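## Task

Carry the tray from the staging bench over to the work bench. Insert the tray's sample tube (orange dot on the cap) into the middle hole of an adapter in the centrifuge rotor, and the water blank (white dot) into the middle hole of the adapter across from it. Every tube must be pushed fully down and every rotor bucket must hang vertically. A tube touching the floor is a failure. The bottles on the tray must finish upright in it, and the tray must finish resting entirely on the work bench with nothing overhanging the edge. Any number of robots may be used. At the end, open the grippers and back away; a robot that tips over or is left leaning is a failure, and anything held in place only by a robot does not count.

## Robot and tools

Robots. Two identical Hello Robot Stretch 3 units, r1 and r2. Each has a two-wheel differential base (0.33 m long, 0.34 m wide, passive omni wheel at the rear), a lift on a mast, and one telescoping arm that reaches out to the robot's RIGHT side. The base cannot strafe; to shift the gripper forward or back you drive the base. Spinning in place pivots about the point midway between the drive wheels, 0.05 m behind the front edge; with the arm pulled in and wrist folded, the sweep radius is 0.28 m, larger if the wrist is unfolded.

Frames. Each robot reports in its own base frame: origin on the floor between the drive wheels, x ahead, y to the left, z up. hand_pose is the fingertip meeting point in that frame; at zero wrist angles its x axis is up, y points back along the arm toward the mast, z toward the robot's rear. Odometry is the base frame where the scene began. Because each robot uses its own frames, only camera images, lidar_m, wrist_depth_mm and head_depth_mm reveal where robots are relative to each other.

execute_actions. Argument actions: a list holding one action or none (empty list = just report state and images). The action is an object keyed by "r1" and/or "r2"; each robot entry may have base, joints, contact_limits. base takes exactly one key: translate_m, a relative drive in metres from the base's last reported position, -1 to 1, positive forward; or rotate_rad, a relative turn in radians, -3.2 to 3.2, positive counter-clockwise seen from above. joints is an object of absolute joint targets by name: lift_m 0 to 1.1 (arm height); arm_m 0 to 0.52 (extension); wrist_yaw_rad -1.345 to 4.42 (0 along the arm, positive toward the front, 3.0 folded over base); wrist_pitch_rad -1.57 to 0.451 (0 level, negative tips fingers down); wrist_roll_rad -2.911 to 2.911 (0 fingers side by side); gripper_m -0.089 to 0.179 (larger is wider; real tip gap is about 0.007 less when almost shut, 0.025 less fully open, zero below 0.007); head_pan_rad -3.953 to 1.73 (0 ahead, positive left, -1.57 looks along the arm); head_tilt_rad -1.53 to 0.419 (negative down). contact_limits: only arm_m, a motor effort percent 1 to 100 at which arm motion halts with contact_stop; it also caps holding force until the next action. All motions in one action begin together. An omitted joint or robot may still be driving toward an old target. Unknown keys or out-of-range numbers make the whole call rejected. Optional cameras: list from r1_head_camera, r1_nav_camera, r1_wrist_camera, r2_head_camera, r2_nav_camera, r2_wrist_camera, or "all"; omitted/null means all, [] means none. One action runs at most 15 s.

wait: seconds 0 to 10; commands nothing, returns state and images. zoom_image: camera name plus region [x0, y0, x1, y1] in pixels of that camera's latest image, top-left origin, at most 504 by 504. finished_scene: scene = the current scene's number; irreversible, and reports success.

Results. base_status and joint_status tell how each commanded motion ended: done (for the base, wheels turned the commanded amount even if slipping), off_target (stopped short, may still push), contact_stop, time_out, torque_fault (after these the target is dropped). on_its_own covers uncommanded parts; its "held at" is a target, not a position. motor_effort is percent of maximum, signed toward higher joint values, peak in brackets; readings carry offsets and noise. Positive wheel effort pushes forward. lidar_m: 12 distances in metres in 30-degree sectors, first straight ahead, then counter-clockwise (4th left, 7th behind, 10th right), scanned at 0.17 m height, blind to clear objects, "-" means nothing. wrist_depth_mm and head_depth_mm: 7x7 median depths in mm (head image is sideways). base_tilt in degrees, positive leaning forward/right, with a fixed bias up to about 4. base_odometry counts wheel turns; turned_by_wheels and turned_by_imu give turn since last result. If a result reports a stop, later calls in the same reply are skipped.

Gripper. Command a value below the object's width to grip; to let go, command at least 0.02 above where the tips met it. Status does not confirm holding.

Speed. Stowed (lift_m under 0.30, arm_m under 0.03, wrist_yaw_rad over 2.54) the base moves up to 0.30 m/s and 1.9 rad/s; otherwise 0.10 m/s and 0.63 rad/s.

Cautions. Robots pressing against each other ends the run; once bases touch, even millimetres more is too much. Two robots driven the same distance can differ by up to 2.5 cm per metre, which strains a shared load. Fold or unfold the wrist only with lift_m 0.32 to 0.95, wrist_pitch_rad -0.4 and roll near 0; after folding, lift may go to 0.25. With wrist_yaw_rad under -0.4 keep pitch at -0.5 or lower. Arm pushing on a rigid object with the gripper above about 0.45 m can tip the robot, especially after a previous contact_stop. Driving while gripping something fixed, or snagging furniture (worst in reverse), can tip it; reverse in small steps, release, and lower lift to about 0.2 if tilted. Stopped arm or lift goes slack and may sink under load. Sustained wrist strain causes a 10 s torque_fault. Avoid drops, slams and hard pushes; never let tubes reach the floor. Objects may occasionally get nudged. Robots keep their last command while you compose replies.

Each tool is called as name(argument=value, ...) on one line, values as JSON.

## Session

execute_actions(actions=[])

Scene clock: 0.00 s.
r1.base_odometry: x=+0.000 y=+0.000 heading=+0.000 (m, m, rad; r1's odometry frame)
r1.turned_by_wheels: +0.000 (rad since the last result)
r1.turned_by_imu: +0.000 (rad since the last result)
r1.base_tilt: forward=-0.7 right=-0.3 (deg)
r1.lidar_m: 1.48 2.99 1.74 2.88 1.60 0.86 0.71 0.70 0.78 1.24 3.09 2.42
r1.head_depth_mm: 1935 2851 - - - 1830 2406 / 1938 2889 - - - 1771 2315 / 1959 2943 - - - 1609 2250 / 1971 2982 - - - 1888 2130 / 1997 3037 - - - 3251 2130 / 2022 3094 - - - 3471 2313 / 2025 3114 3963 3938 3924 3402 2286
r1.base_status: not commanded
r1.joint_positions: lift_m=+0.552 arm_m=-0.001 wrist_yaw_rad=+2.892 wrist_pitch_rad=-0.480 wrist_roll_rad=+0.008 gripper_m=+0.037 head_pan_rad=+0.001 head_tilt_rad=-0.014
r1.joint_status: not commanded
r1.motor_effort: left_wheel=+0 right_wheel=-1 lift_m=+23 arm_m=-1 wrist_yaw_rad=-1 wrist_pitch_rad=+6 wrist_roll_rad=+0 gripper_m=+0 head_pan_rad=+0 head_tilt_rad=+1 (%)
r1.hand_pose: x=+0.0323 y=+0.0655 z=+0.5513 quat_wxyz=(+0.253, +0.705, +0.080, +0.658) (m; r1's base frame)
r1.wrist_depth_mm: - - - - - - - / - - - - - - - / - - - - - - - / - - - - - - - / 987 - 991 924 942 931 925 / 855 786 - 806 - 764 765 / 719 722 689 709 667 679 673
r2.base_odometry: x=+0.000 y=+0.000 heading=+0.000 (m, m, rad; r2's odometry frame)
r2.turned_by_wheels: +0.000 (rad since the last result)
r2.turned_by_imu: +0.000 (rad since the last result)
r2.base_tilt: forward=+0.7 right=-0.8 (deg)
r2.lidar_m: 1.36 4.33 1.53 1.10 1.06 1.09 1.48 3.85 1.41 1.24 2.97 1.38
r2.head_depth_mm: 1946 2883 - - - 1575 2149 / 1935 2864 - - - 1612 2262 / 1915 2795 - - - 1645 2485 / 1922 2775 - - - 1975 2510 / 1899 2589 - - - 2676 2446 / 1874 2546 - - 2806 2796 2440 / 1882 2530 - - - 3708 2604
r2.base_status: not commanded
r2.joint_positions: lift_m=+0.397 arm_m=-0.001 wrist_yaw_rad=+3.003 wrist_pitch_rad=-0.458 wrist_roll_rad=+0.019 gripper_m=+0.037 head_pan_rad=+0.000 head_tilt_rad=-0.001
r2.joint_status: not commanded
r2.motor_effort: left_wheel=-1 right_wheel=+0 lift_m=+35 arm_m=+1 wrist_yaw_rad=+1 wrist_pitch_rad=+6 wrist_roll_rad=+0 gripper_m=-1 head_pan_rad=+0 head_tilt_rad=+1 (%)
r2.hand_pose: x=+0.0089 y=+0.0731 z=+0.4003 quat_wxyz=(+0.209, +0.704, +0.111, +0.669) (m; r2's base frame)
r2.wrist_depth_mm: 811 - - - - - - / 848 - - - - - - / 897 979 - - - - - / 865 858 850 857 852 847 853 / 723 714 - 720 715 720 708 / 616 619 - 616 627 611 601 / 537 542 - 561 535 531 537
pictures: r1_head_camera (sideways: a quarter turn clockwise sets it upright), r1_nav_camera (sideways: a quarter turn counterclockwise sets it upright), r1_wrist_camera, r2_head_camera (sideways: a quarter turn clockwise sets it upright), r2_nav_camera (sideways: a quarter turn counterclockwise sets it upright), r2_wrist_camera
Images, in order (width x height): r1_head_camera 896x504, r1_nav_camera 672x504, r1_wrist_camera 644x364, r2_head_camera 896x504, r2_nav_camera 672x504, r2_wrist_camera 644x364.

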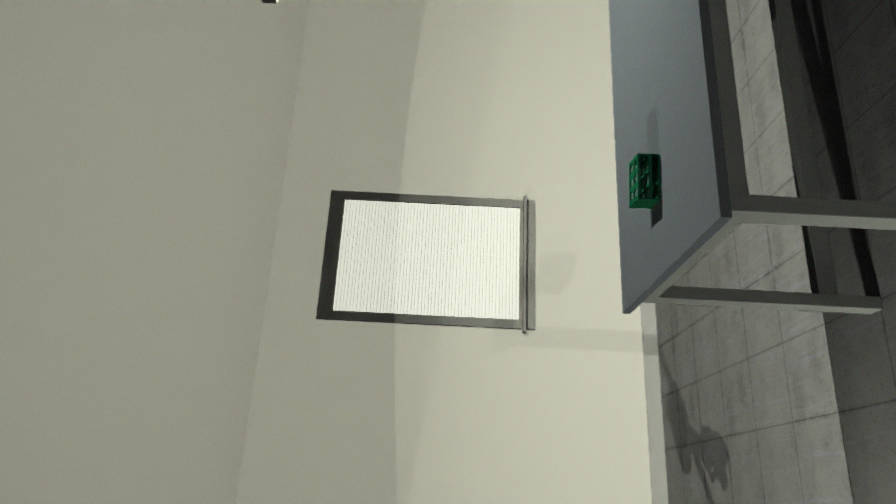

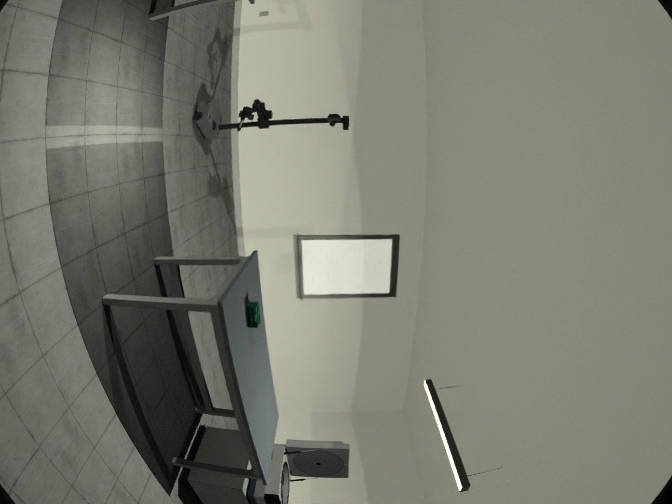

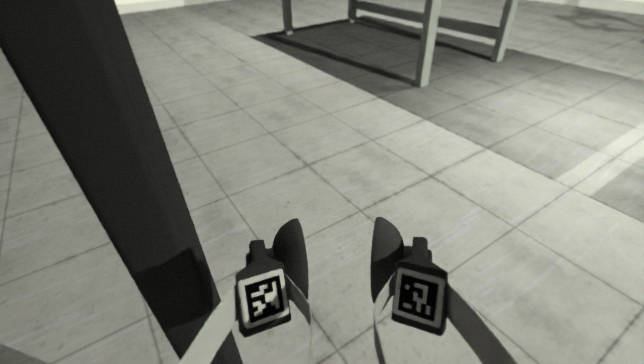

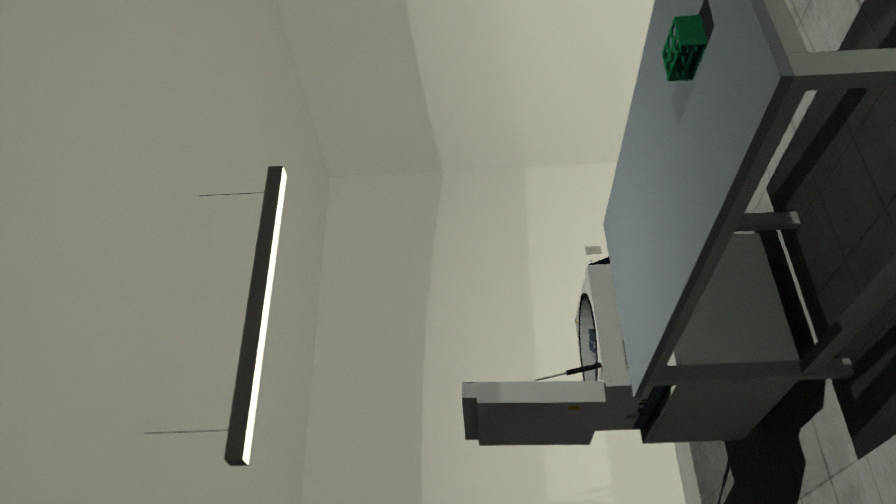

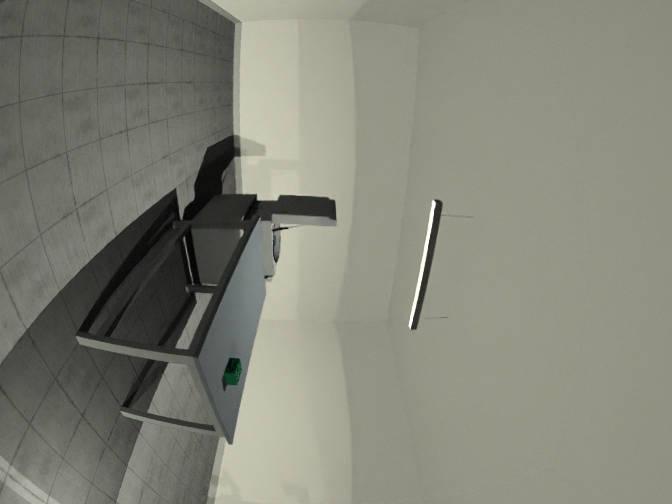

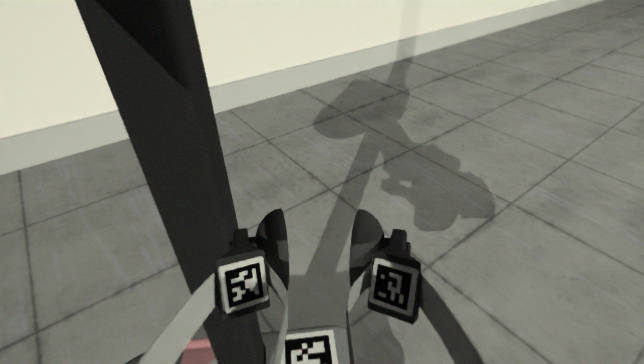

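execute_actions(actions=[{"r1":{"joints":{"head_pan_rad":1.7,"head_tilt_rad":-0.5}},"r2":{"joints":{"head_pan_rad":-1.4,"head_tilt_rad":-0.5}}}], cameras=["r1_nav_camera","r2_nav_camera","r1_head_camera","r2_head_camera"])

execute_actions(actions=[{"r1":{"joints":{"head_pan_rad":-3.0}},"r2":{"joints":{"head_pan_rad":-3.0}}}], cameras=["r1_nav_camera","r2_nav_camera","r1_head_camera","r2_head_camera"])

Scene clock: 2.83 s.
r1.base_odometry: x=+0.000 y=+0.000 heading=+0.000 (m, m, rad; r1's odometry frame)
r1.turned_by_wheels: +0.000 (rad since the last result)
r1.turned_by_imu: +0.000 (rad since the last result)
r1.base_tilt: forward=-0.7 right=-0.4 (deg)
r1.lidar_m: 1.48 3.00 1.75 2.88 1.60 0.86 0.71 0.70 0.78 1.24 3.10 2.43
r1.head_depth_mm: - - 3843 2975 2145 1685 1374 / - - - 2922 2123 1663 1368 / - - - 2927 2097 1656 1363 / - - - 2888 2086 1633 1354 / - - - 2838 2061 1632 1344 / - - - 2782 2041 1617 1335 / 3961 - - 2767 2043 - -
r1.base_status: not commanded
r1.joint_positions: lift_m=+0.552 arm_m=-0.001 wrist_yaw_rad=+2.892 wrist_pitch_rad=-0.480 wrist_roll_rad=+0.008 gripper_m=+0.037 head_pan_rad=+1.693 head_tilt_rad=-0.494
r1.joint_status: all done
r1.motor_effort: left_wheel=+1(0) right_wheel=-1(1) lift_m=+24(23) arm_m=+0(0) wrist_yaw_rad=-1(0) wrist_pitch_rad=+6(6) wrist_roll_rad=+0(0) gripper_m=+0(2) head_pan_rad=+5(57) head_tilt_rad=-2(23) (%)
r1.hand_pose: x=+0.0323 y=+0.0655 z=+0.5513 quat_wxyz=(+0.253, +0.705, +0.080, +0.658) (m; r1's base frame)
r1.wrist_depth_mm: - - - - - - - / - - - - - - - / - - - - - - - / - - - - - - - / 957 - 947 931 955 913 887 / 809 813 - 803 - 785 783 / 704 712 665 702 677 673 683
r2.base_odometry: x=+0.000 y=+0.000 heading=+0.000 (m, m, rad; r2's odometry frame)
r2.turned_by_wheels: +0.000 (rad since the last result)
r2.turned_by_imu: +0.000 (rad since the last result)
r2.base_tilt: forward=+0.7 right=-0.9 (deg)
r2.lidar_m: 1.36 4.34 1.52 1.10 1.07 1.09 1.48 3.84 1.41 1.24 2.97 1.37
r2.head_depth_mm: 3896 - 1825 1378 2006 1600 1361 / 3770 - 1837 1479 1941 1605 1361 / 3558 3859 1865 2711 2072 1660 1363 / 3438 3662 3866 2725 2099 1667 1374 / 3305 3579 3780 2882 2118 1670 1384 / 3206 3373 3652 2916 2120 1670 1386 / 3075 3274 3481 2943 2133 1675 1386
r2.base_status: not commanded
r2.joint_positions: lift_m=+0.397 arm_m=-0.001 wrist_yaw_rad=+3.003 wrist_pitch_rad=-0.458 wrist_roll_rad=+0.019 gripper_m=+0.037 head_pan_rad=-1.393 head_tilt_rad=-0.493
r2.joint_status: all done
r2.motor_effort: left_wheel=-2(1) right_wheel=+0(0) lift_m=+35(35) arm_m=+1(1) wrist_yaw_rad=+0(1) wrist_pitch_rad=+6(6) wrist_roll_rad=+0(0) gripper_m=-1(1) head_pan_rad=-4(49) head_tilt_rad=-2(20) (%)
r2.hand_pose: x=+0.0089 y=+0.0731 z=+0.4003 quat_wxyz=(+0.209, +0.704, +0.111, +0.669) (m; r2's base frame)
r2.wrist_depth_mm: 818 - - - - - - / 840 - - - - - - / 905 985 - - - - - / 853 859 860 854 857 838 850 / 711 717 - 715 722 713 713 / 623 610 - 611 631 607 605 / 537 546 - 561 536 535 535
pictures: r1_head_camera (sideways: a quarter turn clockwise sets it upright), r1_nav_camera (sideways: a quarter turn counterclockwise sets it upright), r2_head_camera (sideways: a quarter turn clockwise sets it upright), r2_nav_camera (sideways: a quarter turn counterclockwise sets it upright)
camera_calibration (this result's frames):
r1_head_camera: T_world_to_cam=[[0.0972007, -0.450683, -0.887377, 1.17897], [-0.99183, -0.11787, -0.0487783, 0.070906], [-0.0826112, 0.884868, -0.458458, 0.558489], [0, 0, 0, 1]] pos_world=[0.00186787, 0.0455083, 1.30569]
r1_nav_camera: T_world_to_cam=[[-0.0436538, 0.467366, 0.882985, -1.10891], [0.989195, 0.144033, -0.0273321, 0.0815412], [-0.139953, 0.872252, -0.468604, 0.571449], [0, 0, 0, 1]] pos_world=[-0.0490926, 0.00807668, 1.24917]
r2_head_camera: T_world_to_cam=[[-0.0508772, 0.444551, -0.894308, 1.17746], [0.989415, 0.144289, 0.0154368, -0.0241776], [0.135902, -0.884056, -0.447186, 0.534023], [0, 0, 0, 1]] pos_world=[0.0112531, -0.0478461, 1.29219]
r2_nav_camera: T_world_to_cam=[[0.0993717, -0.431314, 0.896712, -1.12873], [-0.976691, -0.214592, 0.00501732, 0.0508598], [0.190263, -0.87631, -0.442585, 0.534771], [0, 0, 0, 1]] pos_world=[0.0600906, -0.00729632, 1.24857]
Images, in order (width x height): r1_head_camera 896x504, r1_nav_camera 672x504, r2_head_camera 896x504, r2_nav_camera 672x504.

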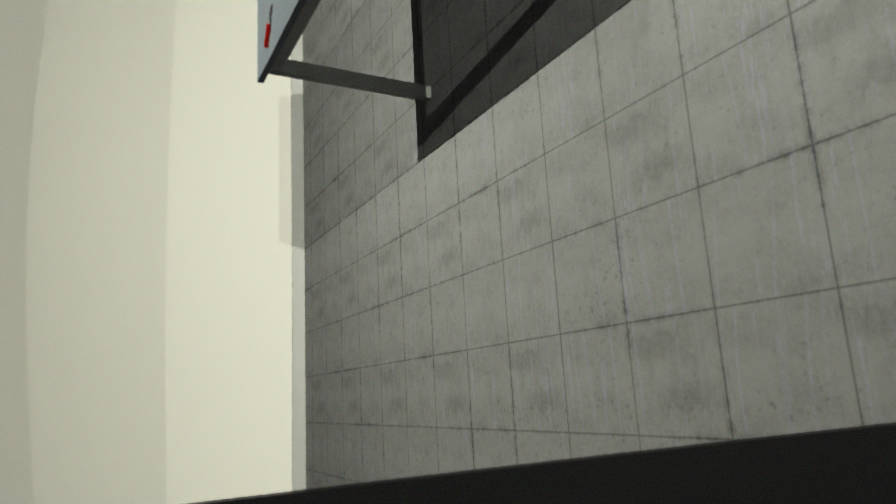

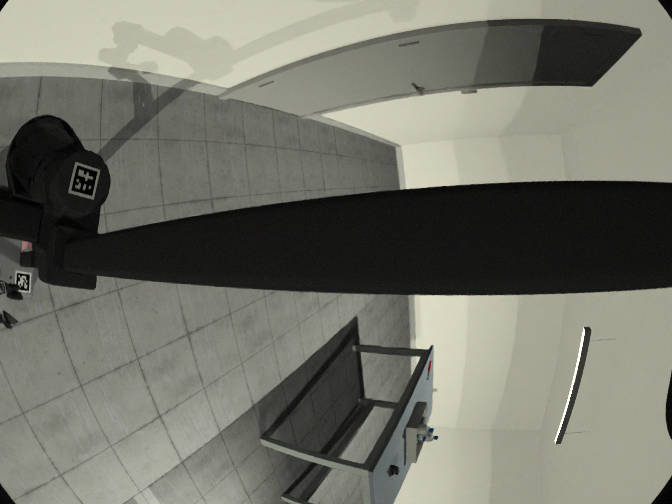

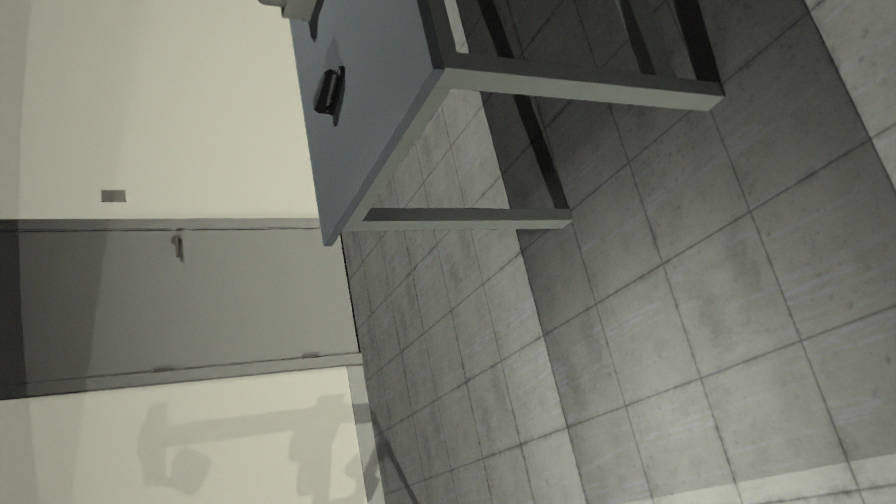

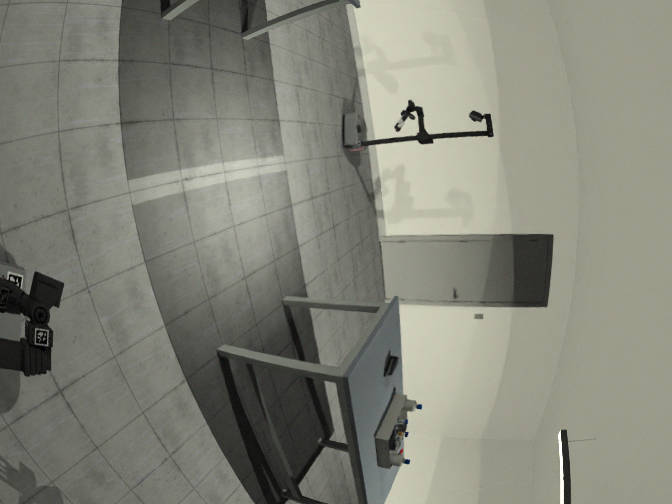

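Scene clock: 5.67 s.
r1.base_odometry: x=+0.000 y=+0.000 heading=+0.000 (m, m, rad; r1's odometry frame)
r1.turned_by_wheels: +0.000 (rad since the last result)
r1.turned_by_imu: +0.000 (rad since the last result)
r1.base_tilt: forward=-0.7 right=-0.3 (deg)
r1.lidar_m: 1.48 3.00 1.74 2.88 1.60 0.86 0.70 0.70 0.78 1.24 3.10 2.43
r1.head_depth_mm: 614 670 738 820 923 1053 1221 / 604 656 722 798 897 1019 1180 / 593 643 705 779 873 991 1142 / 582 632 690 761 848 962 1106 / 572 620 677 747 830 937 1070 / 562 608 662 728 810 909 1037 / 554 598 650 714 790 884 1002
r1.base_status: not commanded
r1.joint_positions: lift_m=+0.552 arm_m=-0.001 wrist_yaw_rad=+2.892 wrist_pitch_rad=-0.480 wrist_roll_rad=+0.008 gripper_m=+0.037 head_pan_rad=-2.993 head_tilt_rad=-0.494
r1.joint_status: all done
r1.motor_effort: left_wheel=+0(0) right_wheel=+0(1) lift_m=+24(24) arm_m=+0(1) wrist_yaw_rad=+0(0) wrist_pitch_rad=+6(6) wrist_roll_rad=+0(0) gripper_m=+1(0) head_pan_rad=-5(56) head_tilt_rad=-3(2) (%)
r1.hand_pose: x=+0.0323 y=+0.0655 z=+0.5513 quat_wxyz=(+0.253, +0.705, +0.080, +0.658) (m; r1's base frame)
r1.wrist_depth_mm: - - - - - - - / - - - - - - - / - - - - - - - / - - - - - - - / 939 - 976 929 947 915 904 / 817 821 - 797 - 797 762 / 723 707 685 684 678 672 683
r2.base_odometry: x=+0.000 y=+0.000 heading=+0.000 (m, m, rad; r2's odometry frame)
r2.turned_by_wheels: +0.000 (rad since the last result)
r2.turned_by_imu: +0.000 (rad since the last result)
r2.base_tilt: forward=+0.7 right=-0.9 (deg)
r2.lidar_m: 1.36 4.34 1.53 1.10 1.06 1.09 1.48 3.85 1.41 1.24 2.97 1.38
r2.head_depth_mm: 1346 1420 1494 1587 1680 1645 1360 / 1531 1621 1733 1855 1930 1641 1363 / 1769 1887 2041 2215 2092 1661 1366 / 2100 2304 2517 2594 2098 1663 1377 / 2597 2861 3170 2881 2120 1663 1382 / 3349 3775 - 2893 2125 1668 1382 / 3571 3851 - 2882 2115 1676 1383
r2.base_status: not commanded
r2.joint_positions: lift_m=+0.397 arm_m=-0.001 wrist_yaw_rad=+3.003 wrist_pitch_rad=-0.458 wrist_roll_rad=+0.019 gripper_m=+0.037 head_pan_rad=-2.993 head_tilt_rad=-0.494
r2.joint_status: all done
r2.motor_effort: left_wheel=-1(1) right_wheel=+0(0) lift_m=+34(35) arm_m=+1(1) wrist_yaw_rad=+1(0) wrist_pitch_rad=+6(6) wrist_roll_rad=+0(0) gripper_m=+1(1) head_pan_rad=-4(52) head_tilt_rad=-3(2) (%)
r2.hand_pose: x=+0.0089 y=+0.0731 z=+0.4003 quat_wxyz=(+0.209, +0.704, +0.111, +0.669) (m; r2's base frame)
r2.wrist_depth_mm: 805 - - - - - - / 859 - - - - - - / 902 955 - - - - - / 858 843 842 854 864 848 858 / 723 714 - 713 724 714 709 / 617 617 - 611 627 612 604 / 539 547 - 562 540 535 537
pictures: r1_head_camera (sideways: a quarter turn clockwise sets it upright), r1_nav_camera (sideways: a quarter turn counterclockwise sets it upright), r2_head_camera (sideways: a quarter turn clockwise sets it upright), r2_nav_camera (sideways: a quarter turn counterclockwise sets it upright)
camera_calibration (this result's frames):
r1_head_camera: T_world_to_cam=[[0.44811, 0.109298, -0.887272, 1.17669], [0.144472, -0.988306, -0.0487792, 0.0639756], [-0.882228, -0.106327, -0.45866, 0.56363], [0, 0, 0, 1]] pos_world=[-0.0392791, -0.00545279, 1.30568]
r1_nav_camera: T_world_to_cam=[[-0.466224, -0.056218, 0.882879, -1.1062], [-0.170537, 0.984972, -0.0273372, 0.0886223], [-0.868074, -0.163309, -0.468805, 0.576152], [0, 0, 0, 1]] pos_world=[-0.000479798, -0.0553878, 1.24916]
r2_head_camera: T_world_to_cam=[[0.446051, 0.0378998, -0.894205, 1.17429], [0.115321, -0.993208, 0.0154291, -0.0188356], [-0.887547, -0.110003, -0.447393, 0.540535], [0, 0, 0, 1]] pos_world=[-0.041874, -0.00375286, 1.29218]
r2_nav_camera: T_world_to_cam=[[-0.434238, -0.0867604, 0.89661, -1.12534], [-0.18597, 0.982543, 0.00500849, 0.0460479], [-0.881392, -0.164567, -0.442792, 0.541577], [0, 0, 0, 1]] pos_world=[-0.0027582, -0.0537526, 1.24856]
Images, in order (width x height): r1_head_camera 896x504, r1_nav_camera 672x504, r2_head_camera 896x504, r2_nav_camera 672x504.

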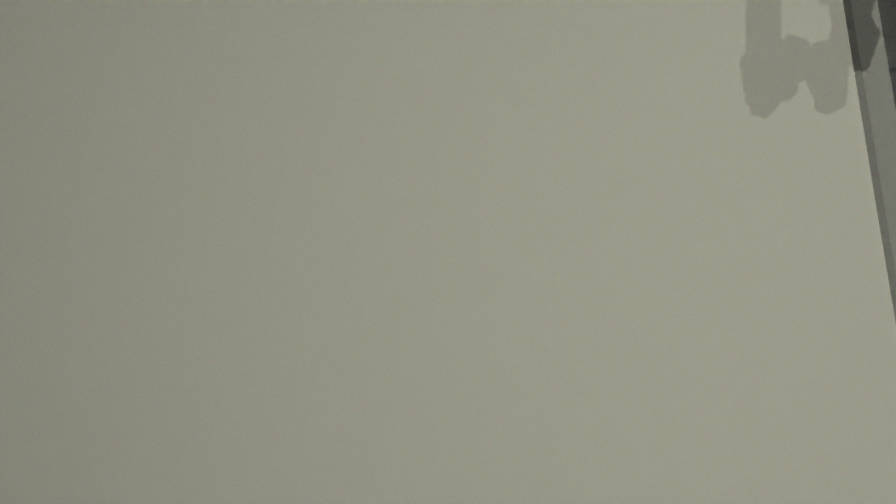

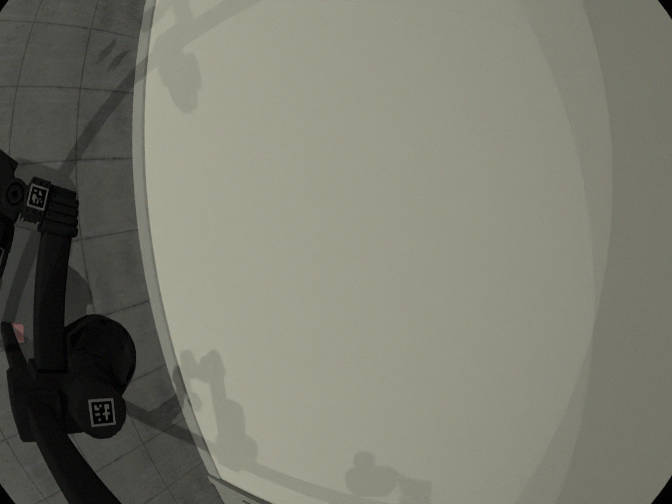

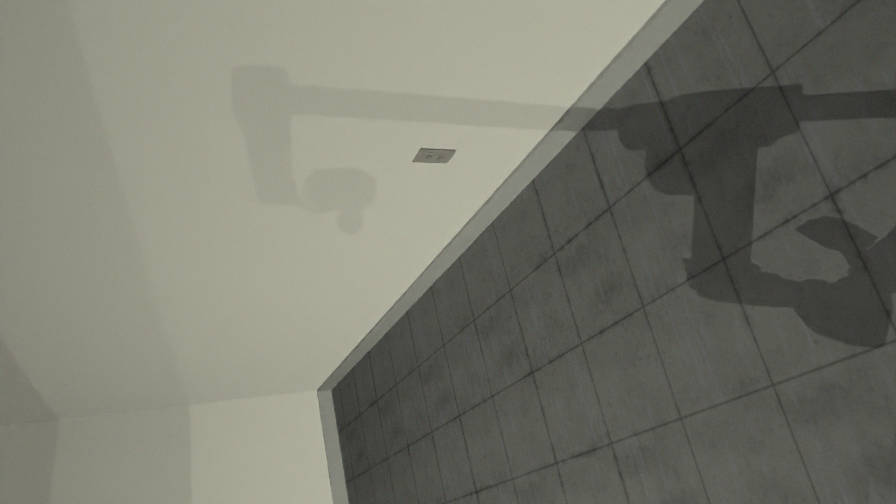

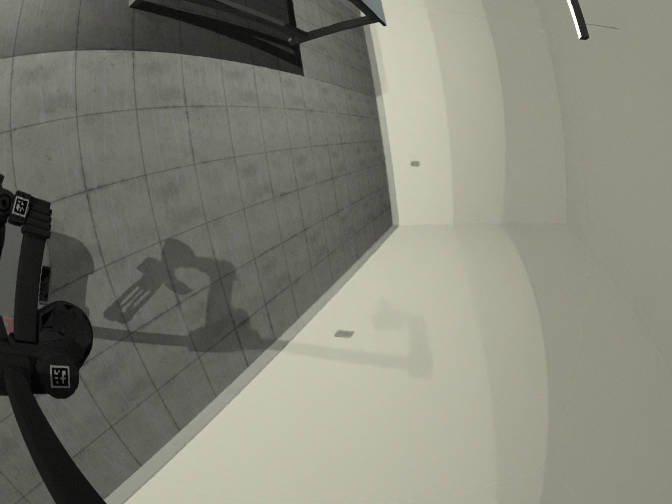

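execute_actions(actions=[{"r2":{"base":{"rotate_rad":-1.05},"joints":{"lift_m":0.28,"head_pan_rad":-1.2,"head_tilt_rad":-0.6}},"r1":{"joints":{"head_pan_rad":0.3,"head_tilt_rad":-0.3}}}], cameras=[])

execute_actions(actions=[{"r2":{"base":{"translate_m":1.0}}}], cameras=["r2_nav_camera","r2_head_camera","r1_nav_camera"])

Scene clock: 14.73 s.
r1.base_odometry: x=+0.000 y=+0.000 heading=+0.000 (m, m, rad; r1's odometry frame)
r1.turned_by_wheels: +0.000 (rad since the last result)
r1.turned_by_imu: +0.000 (rad since the last result)
r1.base_tilt: forward=-0.7 right=-0.2 (deg)
r1.lidar_m: 1.48 3.00 1.75 2.89 1.60 0.86 0.70 0.70 0.78 1.24 3.07 2.43
r1.head_depth_mm: 3699 3960 - 2023 2277 1908 1614 / 3685 3951 - - 2723 2047 1594 / 3640 3918 - - 2856 2033 1587 / 3643 3885 - - 2808 2002 1566 / 3680 3854 - - 2777 2012 1563 / 3645 3869 - - 2752 1985 1553 / 3651 3838 - - 2685 1960 1552
r1.base_status: not commanded
r1.joint_positions: lift_m=+0.552 arm_m=-0.001 wrist_yaw_rad=+2.892 wrist_pitch_rad=-0.480 wrist_roll_rad=+0.008 gripper_m=+0.037 head_pan_rad=+0.293 head_tilt_rad=-0.310
r1.joint_status: all done
r1.motor_effort: left_wheel=+0(1) right_wheel=-1(0) lift_m=+23(24) arm_m=-1(1) wrist_yaw_rad=+0(0) wrist_pitch_rad=+6(6) wrist_roll_rad=+1(1) gripper_m=+1(1) head_pan_rad=+5(56) head_tilt_rad=+4(15) (%)
r1.hand_pose: x=+0.0323 y=+0.0655 z=+0.5513 quat_wxyz=(+0.253, +0.705, +0.080, +0.658) (m; r1's base frame)
r1.wrist_depth_mm: - - - - - - - / - - - - - - - / - - - - - - - / - - - - - - - / 978 - 935 932 932 888 884 / 832 812 - 791 - 779 778 / 704 721 675 697 689 668 670
r2.base_odometry: x=+0.000 y=+0.000 heading=-1.050 (m, m, rad; r2's odometry frame)
r2.turned_by_wheels: -1.050 (rad since the last result)
r2.turned_by_imu: -1.056 (rad since the last result)
r2.base_tilt: forward=+0.7 right=-0.9 (deg)
r2.lidar_m: 2.98 1.38 1.36 4.41 1.53 1.10 1.06 1.09 1.47 3.77 1.42 1.24
r2.head_depth_mm: 3587 3792 3334 2363 1836 1514 1278 / 3623 - 3367 2363 1849 1513 1285 / 3660 - 3315 2384 1872 1513 1284 / 3861 - 3371 2403 1864 1523 1290 / - - 3189 2410 1871 1530 1296 / - - 3187 2314 1876 1525 1294 / - 2437 2688 2438 1822 1529 1287
r2.base_status: done
r2.joint_positions: lift_m=+0.281 arm_m=-0.001 wrist_yaw_rad=+3.003 wrist_pitch_rad=-0.459 wrist_roll_rad=+0.019 gripper_m=+0.037 head_pan_rad=-1.207 head_tilt_rad=-0.593
r2.joint_status: all done
r2.motor_effort: left_wheel=+2(10) right_wheel=-3(9) lift_m=+19(32) arm_m=+1(1) wrist_yaw_rad=+1(1) wrist_pitch_rad=+6(6) wrist_roll_rad=+0(0) gripper_m=+1(0) head_pan_rad=+4(53) head_tilt_rad=-3(11) (%)
r2.hand_pose: x=+0.0089 y=+0.0730 z=+0.2842 quat_wxyz=(+0.209, +0.704, +0.111, +0.669) (m; r2's base frame)
r2.wrist_depth_mm: - - - - - - - / - - - - - - - / 831 831 832 829 818 835 826 / 673 670 667 668 677 665 665 / 562 556 - 556 564 552 560 / 478 513 - - 484 478 480 / - - - - 419 422 417
pictures: none
No camera images: the call's "cameras" was empty. Leave "cameras" out to get every camera's image.

Scene clock: 19.83 s.
r1.base_odometry: x=+0.000 y=+0.000 heading=+0.000 (m, m, rad; r1's odometry frame)
r1.turned_by_wheels: +0.000 (rad since the last result)
r1.turned_by_imu: +0.000 (rad since the last result)
r1.base_tilt: forward=-0.7 right=-0.3 (deg)
r1.lidar_m: 1.48 2.00 1.75 2.88 1.60 0.86 0.71 0.70 0.78 1.24 3.12 2.43
r1.head_depth_mm: 3764 3907 - 2035 2276 1908 1617 / 3738 3891 - - 2698 2053 1600 / 3698 3850 - - 2860 2029 1585 / 3702 3874 - - 2818 2017 1570 / 3699 3865 - - 2764 2002 1569 / 3596 3765 - - 2242 1985 1558 / 3617 3807 3987 - 2420 1970 1553
r1.base_status: not commanded
r1.joint_positions: lift_m=+0.552 arm_m=-0.001 wrist_yaw_rad=+2.892 wrist_pitch_rad=-0.480 wrist_roll_rad=+0.008 gripper_m=+0.037 head_pan_rad=+0.293 head_tilt_rad=-0.310
r1.joint_status: not commanded
r1.motor_effort: left_wheel=+0(1) right_wheel=+0(0) lift_m=+24(23) arm_m=+0(0) wrist_yaw_rad=-1(0) wrist_pitch_rad=+6(6) wrist_roll_rad=+0(0) gripper_m=+0(1) head_pan_rad=+5(5) head_tilt_rad=+4(3) (%)
r1.hand_pose: x=+0.0323 y=+0.0655 z=+0.5513 quat_wxyz=(+0.253, +0.705, +0.080, +0.658) (m; r1's base frame)
r1.wrist_depth_mm: - - - - - - - / - - - - - - - / - - - - - - - / - - - - - - - / 991 - 962 931 945 923 906 / 815 796 - 781 - 788 783 / 703 726 695 694 680 685 680
r2.base_odometry: x=+0.498 y=-0.867 heading=-1.050 (m, m, rad; r2's odometry frame)
r2.turned_by_wheels: +0.000 (rad since the last result)
r2.turned_by_imu: +0.002 (rad since the last result)
r2.base_tilt: forward=+0.8 right=-0.9 (deg)
r2.lidar_m: 1.98 2.77 1.14 0.97 2.97 2.13 2.05 2.12 2.86 0.76 0.97 2.80
r2.head_depth_mm: 3472 3748 1447 1023 1684 1502 1284 / 3604 3835 1342 982 930 1111 1232 / 3673 3835 1340 986 1751 1520 1283 / 3830 - 1377 993 1800 1526 1282 / 3979 - 1405 995 1801 1525 1293 / - - 1485 1001 1887 1519 1285 / - - 3453 1044 1195 1422 1292
r2.base_status: done
r2.joint_positions: lift_m=+0.281 arm_m=-0.001 wrist_yaw_rad=+3.003 wrist_pitch_rad=-0.459 wrist_roll_rad=+0.019 gripper_m=+0.037 head_pan_rad=-1.207 head_tilt_rad=-0.593
r2.joint_status: not commanded
r2.motor_effort: left_wheel=+1(11) right_wheel=-3(8) lift_m=+19(19) arm_m=+1(1) wrist_yaw_rad=+0(1) wrist_pitch_rad=+6(6) wrist_roll_rad=+0(0) gripper_m=+0(0) head_pan_rad=+4(5) head_tilt_rad=-3(3) (%)
r2.hand_pose: x=+0.0089 y=+0.0730 z=+0.2842 quat_wxyz=(+0.209, +0.704, +0.111, +0.669) (m; r2's base frame)
r2.wrist_depth_mm: - - - - - - - / - - - - - - - / 834 836 830 842 811 832 817 / 670 659 660 665 663 673 665 / 561 558 - 560 570 549 558 / 483 509 - - 488 481 480 / - - - - 418 416 419
pictures: r1_nav_camera (sideways: a quarter turn counterclockwise sets it upright), r2_head_camera (sideways: a quarter turn clockwise sets it upright), r2_nav_camera (sideways: a quarter turn counterclockwise sets it upright)
camera_calibration (this result's frames):
r1_nav_camera: T_world_to_cam=[[0.291161, 0.0736408, 0.953836, -1.20342], [0.314518, -0.948979, -0.0227416, 0.0796864], [0.903495, 0.30662, -0.299467, 0.344978], [0, 0, 0, 1]] pos_world=[0.0136385, 0.058464, 1.25298]
r2_head_camera: T_world_to_cam=[[-0.162912, 0.508387, -0.845578, 1.11459], [0.946225, 0.323283, 0.0120648, -0.0195224], [0.279495, -0.798142, -0.533716, 0.645735], [0, 0, 0, 1]] pos_world=[0.0195731, -0.0449443, 1.28735]
r2_nav_camera: T_world_to_cam=[[0.20822, -0.486665, 0.848411, -1.06639], [-0.920138, -0.391593, 0.0011981, 0.0554874], [0.331649, -0.780905, -0.529336, 0.646786], [0, 0, 0, 1]] pos_world=[0.0585946, 0.0078304, 1.24704]
Images, in order (width x height): r1_nav_camera 672x504, r2_head_camera 896x504, r2_nav_camera 672x504.

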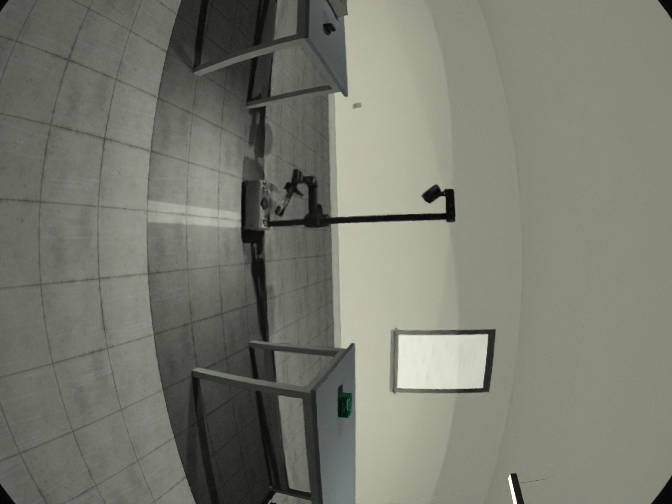

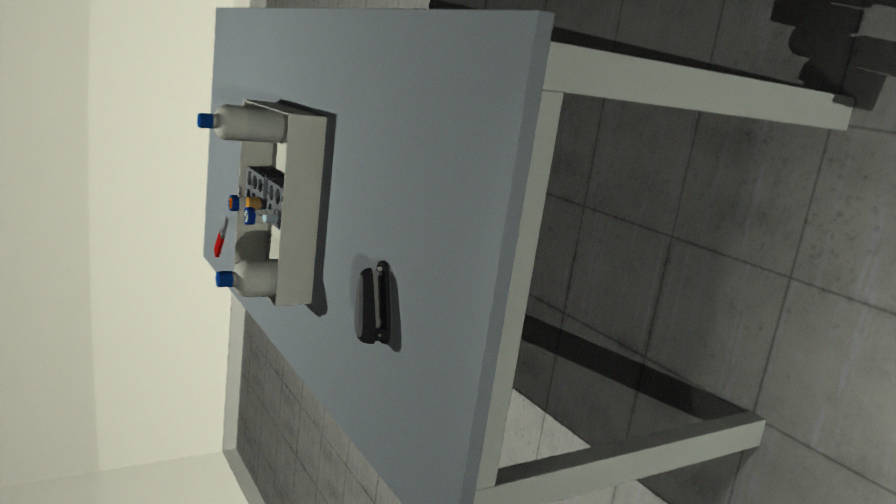

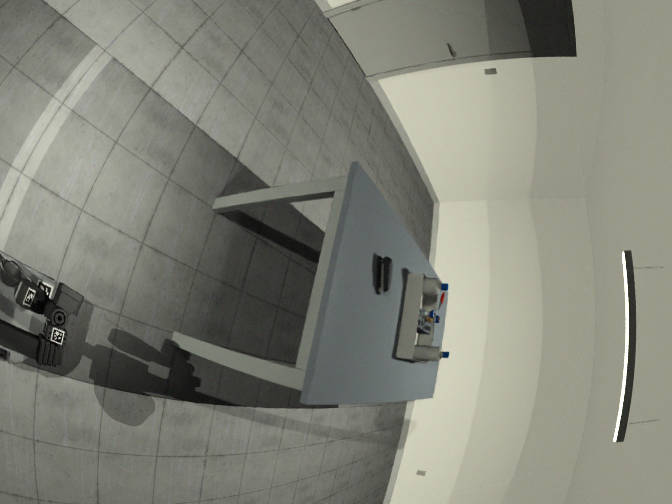

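execute_actions(actions=[{"r2":{"base":{"rotate_rad":-0.75}}}], cameras=[])

execute_actions(actions=[{"r2":{"base":{"translate_m":0.53}}}], cameras=[])

execute_actions(actions=[{"r2":{"base":{"rotate_rad":0.75},"joints":{"lift_m":0.94,"head_pan_rad":-1.57,"head_tilt_rad":-0.55}}}], cameras=[])

execute_actions(actions=[{"r2":{"joints":{"wrist_yaw_rad":0,"lift_m":0.95}}}], cameras=[])

execute_actions(actions=[{"r2":{"joints":{"wrist_pitch_rad":-1.0,"lift_m":1.1,"arm_m":0.35,"gripper_m":0.1}}}], cameras=["r2_head_camera","r2_wrist_camera"])

Scene clock: 25.87 s.
r1.base_odometry: x=+0.000 y=+0.000 heading=+0.000 (m, m, rad; r1's odometry frame)
r1.turned_by_wheels: +0.000 (rad since the last result)
r1.turned_by_imu: +0.000 (rad since the last result)
r1.base_tilt: forward=-0.7 right=-0.3 (deg)
r1.lidar_m: 1.48 1.95 1.75 2.88 1.60 0.86 0.71 0.70 0.78 1.24 3.09 2.42
r1.head_depth_mm: 3747 3884 - 2027 2280 1903 1615 / 3757 3947 - - 2725 2052 1592 / 3655 3857 - - 2852 2037 1586 / 3680 3890 - - 2823 2015 1584 / 3656 3802 - - 2772 1993 1565 / 3660 3782 - - 2184 1978 1562 / 3605 3778 4000 - 2702 1960 1544
r1.base_status: not commanded
r1.joint_positions: lift_m=+0.552 arm_m=-0.001 wrist_yaw_rad=+2.892 wrist_pitch_rad=-0.480 wrist_roll_rad=+0.008 gripper_m=+0.037 head_pan_rad=+0.293 head_tilt_rad=-0.310
r1.joint_status: not commanded
r1.motor_effort: left_wheel=+0(0) right_wheel=-1(0) lift_m=+24(24) arm_m=+0(0) wrist_yaw_rad=-1(0) wrist_pitch_rad=+6(6) wrist_roll_rad=+0(1) gripper_m=+1(1) head_pan_rad=+5(5) head_tilt_rad=+3(4) (%)
r1.hand_pose: x=+0.0323 y=+0.0655 z=+0.5513 quat_wxyz=(+0.253, +0.705, +0.080, +0.658) (m; r1's base frame)
r1.wrist_depth_mm: - - - - - - - / - - - - - - - / - - - - - - - / - - - - - - - / - - 938 933 972 914 882 / 808 808 - 791 - 785 796 / 728 704 668 680 678 685 673
r2.base_odometry: x=+0.498 y=-0.867 heading=-1.800 (m, m, rad; r2's odometry frame)
r2.turned_by_wheels: -0.750 (rad since the last result)
r2.turned_by_imu: -0.753 (rad since the last result)
r2.base_tilt: forward=+0.7 right=-0.9 (deg)
r2.lidar_m: 0.97 2.69 1.98 1.14 0.97 0.97 2.36 2.05 2.06 2.40 0.76 0.76
r2.head_depth_mm: 2608 2724 2899 2375 1842 1515 1275 / 2930 3133 3149 2360 1853 1530 1281 / 3339 3600 3300 2399 1868 1535 1284 / 3951 - 3397 2392 1860 1514 1289 / 3896 - 3409 2408 1868 1538 1289 / 3702 - 3390 2406 1870 1519 1286 / 3601 3930 3425 2423 1765 1019 1215
r2.base_status: done
r2.joint_positions: lift_m=+0.281 arm_m=-0.001 wrist_yaw_rad=+3.003 wrist_pitch_rad=-0.459 wrist_roll_rad=+0.019 gripper_m=+0.037 head_pan_rad=-1.207 head_tilt_rad=-0.593
r2.joint_status: not commanded
r2.motor_effort: left_wheel=+2(9) right_wheel=-3(11) lift_m=+19(19) arm_m=+1(1) wrist_yaw_rad=+2(1) wrist_pitch_rad=+6(6) wrist_roll_rad=+0(0) gripper_m=+0(1) head_pan_rad=+5(5) head_tilt_rad=-2(3) (%)
r2.hand_pose: x=+0.0089 y=+0.0730 z=+0.2842 quat_wxyz=(+0.209, +0.704, +0.111, +0.669) (m; r2's base frame)
r2.wrist_depth_mm: - - - - - - - / - - - - - - - / 831 837 836 833 837 825 820 / 665 667 669 667 667 664 661 / 558 562 - 550 564 558 558 / 477 510 - - 492 476 476 / - - - - 417 416 417
pictures: none
No camera images: the call's "cameras" was empty. Leave "cameras" out to get every camera's image.

Scene clock: 29.27 s.
r1.base_odometry: x=+0.000 y=+0.000 heading=+0.000 (m, m, rad; r1's odometry frame)
r1.turned_by_wheels: +0.000 (rad since the last result)
r1.turned_by_imu: +0.000 (rad since the last result)
r1.base_tilt: forward=-0.8 right=-0.3 (deg)
r1.lidar_m: 1.48 1.65 1.75 2.88 1.60 0.86 0.70 0.70 0.78 1.24 3.09 2.43
r1.head_depth_mm: 3769 3956 - 2027 2273 1915 1600 / 3705 3895 - - 2721 2059 1599 / 3690 3883 - - 2854 2030 1582 / 3677 3940 - - 2811 2015 1572 / 3690 3845 - - 2766 1999 1563 / 3662 3840 - - 2742 1983 1552 / 3624 3802 - - 2591 1887 1544
r1.base_status: not commanded
r1.joint_positions: lift_m=+0.552 arm_m=-0.001 wrist_yaw_rad=+2.892 wrist_pitch_rad=-0.480 wrist_roll_rad=+0.008 gripper_m=+0.037 head_pan_rad=+0.293 head_tilt_rad=-0.310
r1.joint_status: not commanded
r1.motor_effort: left_wheel=+0(1) right_wheel=-1(1) lift_m=+24(24) arm_m=-1(1) wrist_yaw_rad=+0(0) wrist_pitch_rad=+6(6) wrist_roll_rad=+1(0) gripper_m=+0(0) head_pan_rad=+5(5) head_tilt_rad=+4(3) (%)
r1.hand_pose: x=+0.0323 y=+0.0655 z=+0.5513 quat_wxyz=(+0.253, +0.705, +0.080, +0.658) (m; r1's base frame)
r1.wrist_depth_mm: - - - - - - - / - - - - - - - / - - - - - - - / - - - - - - - / 974 - 955 955 940 912 894 / 834 792 - 798 - 777 764 / 727 706 695 693 676 687 664
r2.base_odometry: x=+0.378 y=-1.384 heading=-1.800 (m, m, rad; r2's odometry frame)
r2.turned_by_wheels: +0.000 (rad since the last result)
r2.turned_by_imu: +0.001 (rad since the last result)
r2.base_tilt: forward=+0.7 right=-0.9 (deg)
r2.lidar_m: 0.45 2.31 1.70 2.70 2.76 1.39 2.79 2.44 2.44 0.53 0.75 0.45
r2.head_depth_mm: 3028 3283 3234 2364 1848 1405 1273 / 3444 3711 3379 2392 765 677 871 / 3856 - 3378 2411 765 643 1207 / 3694 - 3349 987 768 628 1262 / 3490 3858 3389 996 773 629 1211 / 3409 3716 1399 992 775 631 558 / 3307 3575 1198 979 774 632 534
r2.base_status: done
r2.joint_positions: lift_m=+0.281 arm_m=-0.001 wrist_yaw_rad=+3.003 wrist_pitch_rad=-0.459 wrist_roll_rad=+0.019 gripper_m=+0.037 head_pan_rad=-1.207 head_tilt_rad=-0.593
r2.joint_status: not commanded
r2.motor_effort: left_wheel=+1(10) right_wheel=-3(7) lift_m=+19(19) arm_m=+1(1) wrist_yaw_rad=-1(0) wrist_pitch_rad=+6(6) wrist_roll_rad=+0(0) gripper_m=+0(1) head_pan_rad=+5(5) head_tilt_rad=-2(3) (%)
r2.hand_pose: x=+0.0089 y=+0.0730 z=+0.2842 quat_wxyz=(+0.209, +0.704, +0.111, +0.669) (m; r2's base frame)
r2.wrist_depth_mm: - - - - - - - / - - - - - - - / 833 824 838 836 829 821 834 / 670 667 669 667 664 659 659 / 555 554 - 557 562 547 553 / 483 508 - - 490 478 483 / - - - - 421 419 416
pictures: none
No camera images: the call's "cameras" was empty. Leave "cameras" out to get every camera's image.

Scene clock: 36.10 s.
r1.base_odometry: x=+0.000 y=+0.000 heading=+0.000 (m, m, rad; r1's odometry frame)
r1.turned_by_wheels: +0.000 (rad since the last result)
r1.turned_by_imu: +0.000 (rad since the last result)
r1.base_tilt: forward=-0.7 right=-0.3 (deg)
r1.lidar_m: 1.48 1.74 1.75 2.89 1.60 0.85 0.71 0.70 0.78 1.24 3.11 2.43
r1.head_depth_mm: 3725 3937 - 2012 2262 1905 1613 / 3732 3901 - - 2724 2058 1597 / 3715 3908 - - 2818 2040 1588 / 3722 3888 - - 2817 2015 1571 / 3637 3808 - - 2756 2003 1559 / 3624 3803 - - 2736 1987 1560 / 3628 3756 - - 2702 1945 1544
r1.base_status: not commanded
r1.joint_positions: lift_m=+0.552 arm_m=-0.001 wrist_yaw_rad=+2.892 wrist_pitch_rad=-0.480 wrist_roll_rad=+0.008 gripper_m=+0.037 head_pan_rad=+0.293 head_tilt_rad=-0.310
r1.joint_status: not commanded
r1.motor_effort: left_wheel=-1(1) right_wheel=-1(0) lift_m=+24(24) arm_m=+0(1) wrist_yaw_rad=+0(1) wrist_pitch_rad=+6(6) wrist_roll_rad=+1(0) gripper_m=+1(1) head_pan_rad=+5(5) head_tilt_rad=+3(3) (%)
r1.hand_pose: x=+0.0323 y=+0.0655 z=+0.5513 quat_wxyz=(+0.253, +0.705, +0.080, +0.658) (m; r1's base frame)
r1.wrist_depth_mm: - - - - - - - / - - - - - - - / - - - - - - - / - - - - - - - / - - 921 934 945 933 896 / 807 809 - 800 - 781 763 / 715 708 676 699 676 657 686
r2.base_odometry: x=+0.378 y=-1.384 heading=-1.050 (m, m, rad; r2's odometry frame)
r2.turned_by_wheels: +0.750 (rad since the last result)
r2.turned_by_imu: +0.754 (rad since the last result)
r2.base_tilt: forward=+0.8 right=-0.9 (deg)
r2.lidar_m: 2.30 1.70 3.20 1.36 1.38 2.54 2.44 0.56 0.53 1.34 0.45 2.39
r2.head_depth_mm: 3392 3681 3603 1039 794 - - / 3343 3659 1519 1046 798 662 - / 3314 3625 1273 1033 801 666 - / 3368 3610 1524 1027 773 669 - / 3362 3620 1544 1012 757 667 - / 3259 3613 1562 1020 810 661 - / 3281 3545 3779 1072 812 653 560
r2.base_status: done
r2.joint_positions: lift_m=+0.939 arm_m=-0.001 wrist_yaw_rad=+3.003 wrist_pitch_rad=-0.459 wrist_roll_rad=+0.019 gripper_m=+0.037 head_pan_rad=-1.563 head_tilt_rad=-0.556
r2.joint_status: all done
r2.motor_effort: left_wheel=-4(11) right_wheel=+2(10) lift_m=+46(50) arm_m=+1(1) wrist_yaw_rad=-1(1) wrist_pitch_rad=+6(6) wrist_roll_rad=+0(0) gripper_m=+0(0) head_pan_rad=-4(38) head_tilt_rad=+2(6) (%)
r2.hand_pose: x=+0.0089 y=+0.0729 z=+0.9430 quat_wxyz=(+0.209, +0.704, +0.111, +0.669) (m; r2's base frame)
r2.wrist_depth_mm: - - - - - - - / - - - - - - - / - - - - - - - / - - - - - - - / - - - - - - - / - - - - - - - / - - - - - - -
pictures: none
No camera images: the call's "cameras" was empty. Leave "cameras" out to get every camera's image.

Scene clock: 38.60 s.
r1.base_odometry: x=+0.000 y=+0.000 heading=+0.000 (m, m, rad; r1's odometry frame)
r1.turned_by_wheels: +0.000 (rad since the last result)
r1.turned_by_imu: +0.000 (rad since the last result)
r1.base_tilt: forward=-0.7 right=-0.3 (deg)
r1.lidar_m: 1.48 1.74 1.75 2.89 1.60 0.85 0.70 0.70 0.78 1.24 3.09 2.43
r1.head_depth_mm: 3739 3915 - 2019 2281 1903 1606 / 3690 3857 - - 2709 2052 1597 / 3671 3809 - - 2834 2033 1594 / 3665 3832 - - 2779 2010 1573 / 3637 3851 - - 2769 2008 1566 / 3644 3837 - - 2760 1989 1558 / 3604 3824 3985 - 2686 1946 1538
r1.base_status: not commanded
r1.joint_positions: lift_m=+0.552 arm_m=-0.001 wrist_yaw_rad=+2.892 wrist_pitch_rad=-0.480 wrist_roll_rad=+0.008 gripper_m=+0.037 head_pan_rad=+0.293 head_tilt_rad=-0.310
r1.joint_status: not commanded
r1.motor_effort: left_wheel=+0(0) right_wheel=+0(1) lift_m=+24(23) arm_m=-1(0) wrist_yaw_rad=+0(0) wrist_pitch_rad=+6(6) wrist_roll_rad=+1(1) gripper_m=+1(1) head_pan_rad=+6(5) head_tilt_rad=+3(3) (%)
r1.hand_pose: x=+0.0323 y=+0.0655 z=+0.5513 quat_wxyz=(+0.253, +0.705, +0.080, +0.658) (m; r1's base frame)
r1.wrist_depth_mm: - - - - - - - / - - - - - - - / - - - - - - - / - - - - - - - / 959 - 989 925 930 919 912 / 827 808 - 804 - 775 777 / 726 701 673 699 669 686 677
r2.base_odometry: x=+0.378 y=-1.384 heading=-1.050 (m, m, rad; r2's odometry frame)
r2.turned_by_wheels: +0.000 (rad since the last result)
r2.turned_by_imu: +0.000 (rad since the last result)
r2.base_tilt: forward=+0.8 right=-0.8 (deg)
r2.lidar_m: 2.31 1.70 3.21 1.36 1.38 2.54 2.44 0.56 0.53 1.34 0.45 2.39
r2.head_depth_mm: 3384 3665 3583 1039 827 - - / 3402 3718 1510 1040 797 682 - / 3417 3617 1274 1033 827 - - / 3387 3606 1536 1026 796 - - / 3326 3574 1555 1016 756 651 571 / 3323 3570 1562 1028 809 651 560 / 3263 3581 3757 1069 811 654 559
r2.base_status: not commanded
r2.joint_positions: lift_m=+0.949 arm_m=-0.001 wrist_yaw_rad=+0.002 wrist_pitch_rad=-0.459 wrist_roll_rad=+0.019 gripper_m=+0.037 head_pan_rad=-1.563 head_tilt_rad=-0.556
r2.joint_status: all done
r2.motor_effort: left_wheel=-4(3) right_wheel=+3(3) lift_m=+47(46) arm_m=+1(1) wrist_yaw_rad=-1(1) wrist_pitch_rad=+6(6) wrist_roll_rad=+0(0) gripper_m=+0(0) head_pan_rad=-3(4) head_tilt_rad=+2(2) (%)
r2.hand_pose: x=-0.0212 y=-0.3630 z=+0.9530 quat_wxyz=(+0.682, +0.160, -0.695, -0.162) (m; r2's base frame)
r2.wrist_depth_mm: - - - - - - - / - - 806 738 747 - - / - - 645 646 641 640 - / - 518 494 488 514 519 534 / - 429 442 428 435 426 428 / 371 371 371 370 381 365 368 / 324 325 323 324 321 322 325
pictures: none
No camera images: the call's "cameras" was empty. Leave "cameras" out to get every camera's image.

Scene clock: 42.40 s.
r1.base_odometry: x=+0.000 y=+0.000 heading=+0.000 (m, m, rad; r1's odometry frame)
r1.turned_by_wheels: +0.000 (rad since the last result)
r1.turned_by_imu: +0.000 (rad since the last result)
r1.base_tilt: forward=-0.8 right=-0.3 (deg)
r1.lidar_m: 1.48 1.75 1.74 2.89 1.60 0.86 0.71 0.70 0.78 1.25 3.07 2.43
r1.head_depth_mm: 3723 3894 - 2019 2264 1907 1610 / 3715 3912 - - 2714 2054 1597 / 3695 3867 - - 2835 2028 1589 / 3701 3844 - - 2796 2013 1576 / 3684 3825 - - 2772 1999 1563 / 3637 3860 - - 2739 1979 1555 / 3618 3834 - - 2700 1955 1548
r1.base_status: not commanded
r1.joint_positions: lift_m=+0.552 arm_m=-0.001 wrist_yaw_rad=+2.892 wrist_pitch_rad=-0.480 wrist_roll_rad=+0.008 gripper_m=+0.037 head_pan_rad=+0.293 head_tilt_rad=-0.310
r1.joint_status: not commanded
r1.motor_effort: left_wheel=+1(0) right_wheel=+0(0) lift_m=+24(23) arm_m=+0(1) wrist_yaw_rad=+0(0) wrist_pitch_rad=+6(6) wrist_roll_rad=+0(1) gripper_m=+1(1) head_pan_rad=+5(5) head_tilt_rad=+3(3) (%)
r1.hand_pose: x=+0.0323 y=+0.0655 z=+0.5513 quat_wxyz=(+0.253, +0.705, +0.080, +0.658) (m; r1's base frame)
r1.wrist_depth_mm: - - - - - - - / - - - - - - - / - - - - - - - / - - - - - - - / 949 - 940 947 941 900 905 / 825 804 - 817 - 794 769 / 705 711 680 692 675 668 687
r2.base_odometry: x=+0.378 y=-1.384 heading=-1.050 (m, m, rad; r2's odometry frame)
r2.turned_by_wheels: +0.000 (rad since the last result)
r2.turned_by_imu: +0.000 (rad since the last result)
r2.base_tilt: forward=+0.7 right=-0.8 (deg)
r2.lidar_m: 2.30 1.70 3.20 1.36 1.38 2.53 2.43 0.56 0.53 1.34 0.45 2.38
r2.head_depth_mm: - 3660 3595 1046 795 644 580 / 3480 3781 1512 1040 797 646 580 / - 3737 1263 1031 799 647 569 / - - 1157 1029 776 648 569 / 3325 3535 1543 1017 754 650 572 / 3304 3633 1548 1023 810 651 558 / 3255 3576 3716 1068 810 653 559
r2.base_status: not commanded
r2.joint_positions: lift_m=+1.099 arm_m=+0.350 wrist_yaw_rad=+0.000 wrist_pitch_rad=-1.004 wrist_roll_rad=+0.019 gripper_m=+0.100 head_pan_rad=-1.563 head_tilt_rad=-0.556
r2.joint_status: all done
r2.motor_effort: left_wheel=-3(4) right_wheel=+3(3) lift_m=+47(49) arm_m=+4(5) wrist_yaw_rad=+0(1) wrist_pitch_rad=+3(5) wrist_roll_rad=+0(0) gripper_m=+0(95) head_pan_rad=-5(4) head_tilt_rad=+2(1) (%)
r2.hand_pose: x=-0.0216 y=-0.6118 z=+1.0090 quat_wxyz=(+0.614, +0.337, -0.625, -0.344) (m; r2's base frame)
r2.wrist_depth_mm: - 535 486 482 485 522 - / - 501 499 496 501 495 500 / - 463 467 464 463 461 459 / - 442 440 437 437 436 436 / 426 413 420 416 410 410 408 / 398 399 387 394 392 392 390 / 377 367 373 374 370 369 372
pictures: r2_head_camera (sideways: a quarter turn clockwise sets it upright), r2_wrist_camera
camera_calibration (this result's frames):
r2_head_camera: T_world_to_cam=[[0.0248529, 0.501812, -0.86462, 1.13828], [0.999559, -0.0265388, 0.0133289, -0.0214941], [-0.0162574, -0.86457, -0.50225, 0.6066], [0, 0, 0, 1]] pos_world=[0.00305686, -0.0473237, 1.28913]
r2_wrist_camera: T_world_to_cam=[[-0.999818, 0.00532115, -0.0183301, -0.00137985], [0.012245, 0.915495, -0.402142, 1.00256], [0.0146412, -0.402294, -0.915394, 0.843839], [0, 0, 0, 1]] pos_world=[-0.0260108, -0.578359, 1.17559]
Images, in order (width x height): r2_head_camera 896x504, r2_wrist_camera 644x364.

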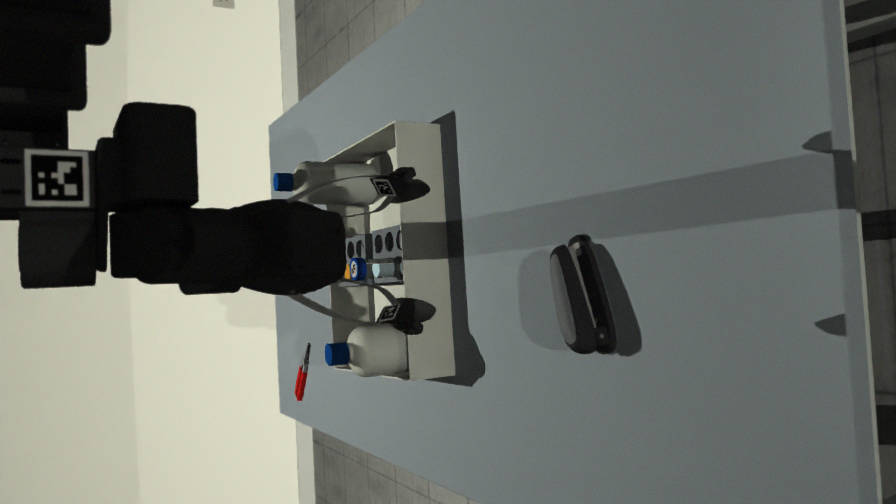

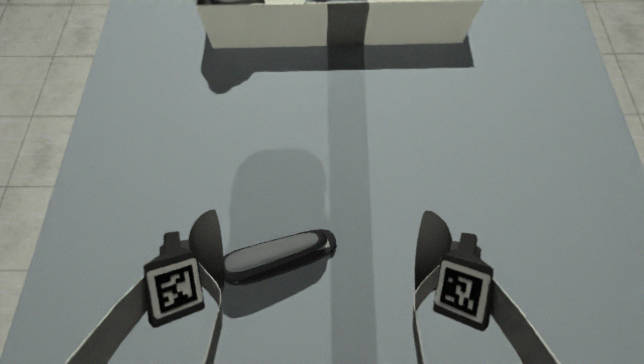

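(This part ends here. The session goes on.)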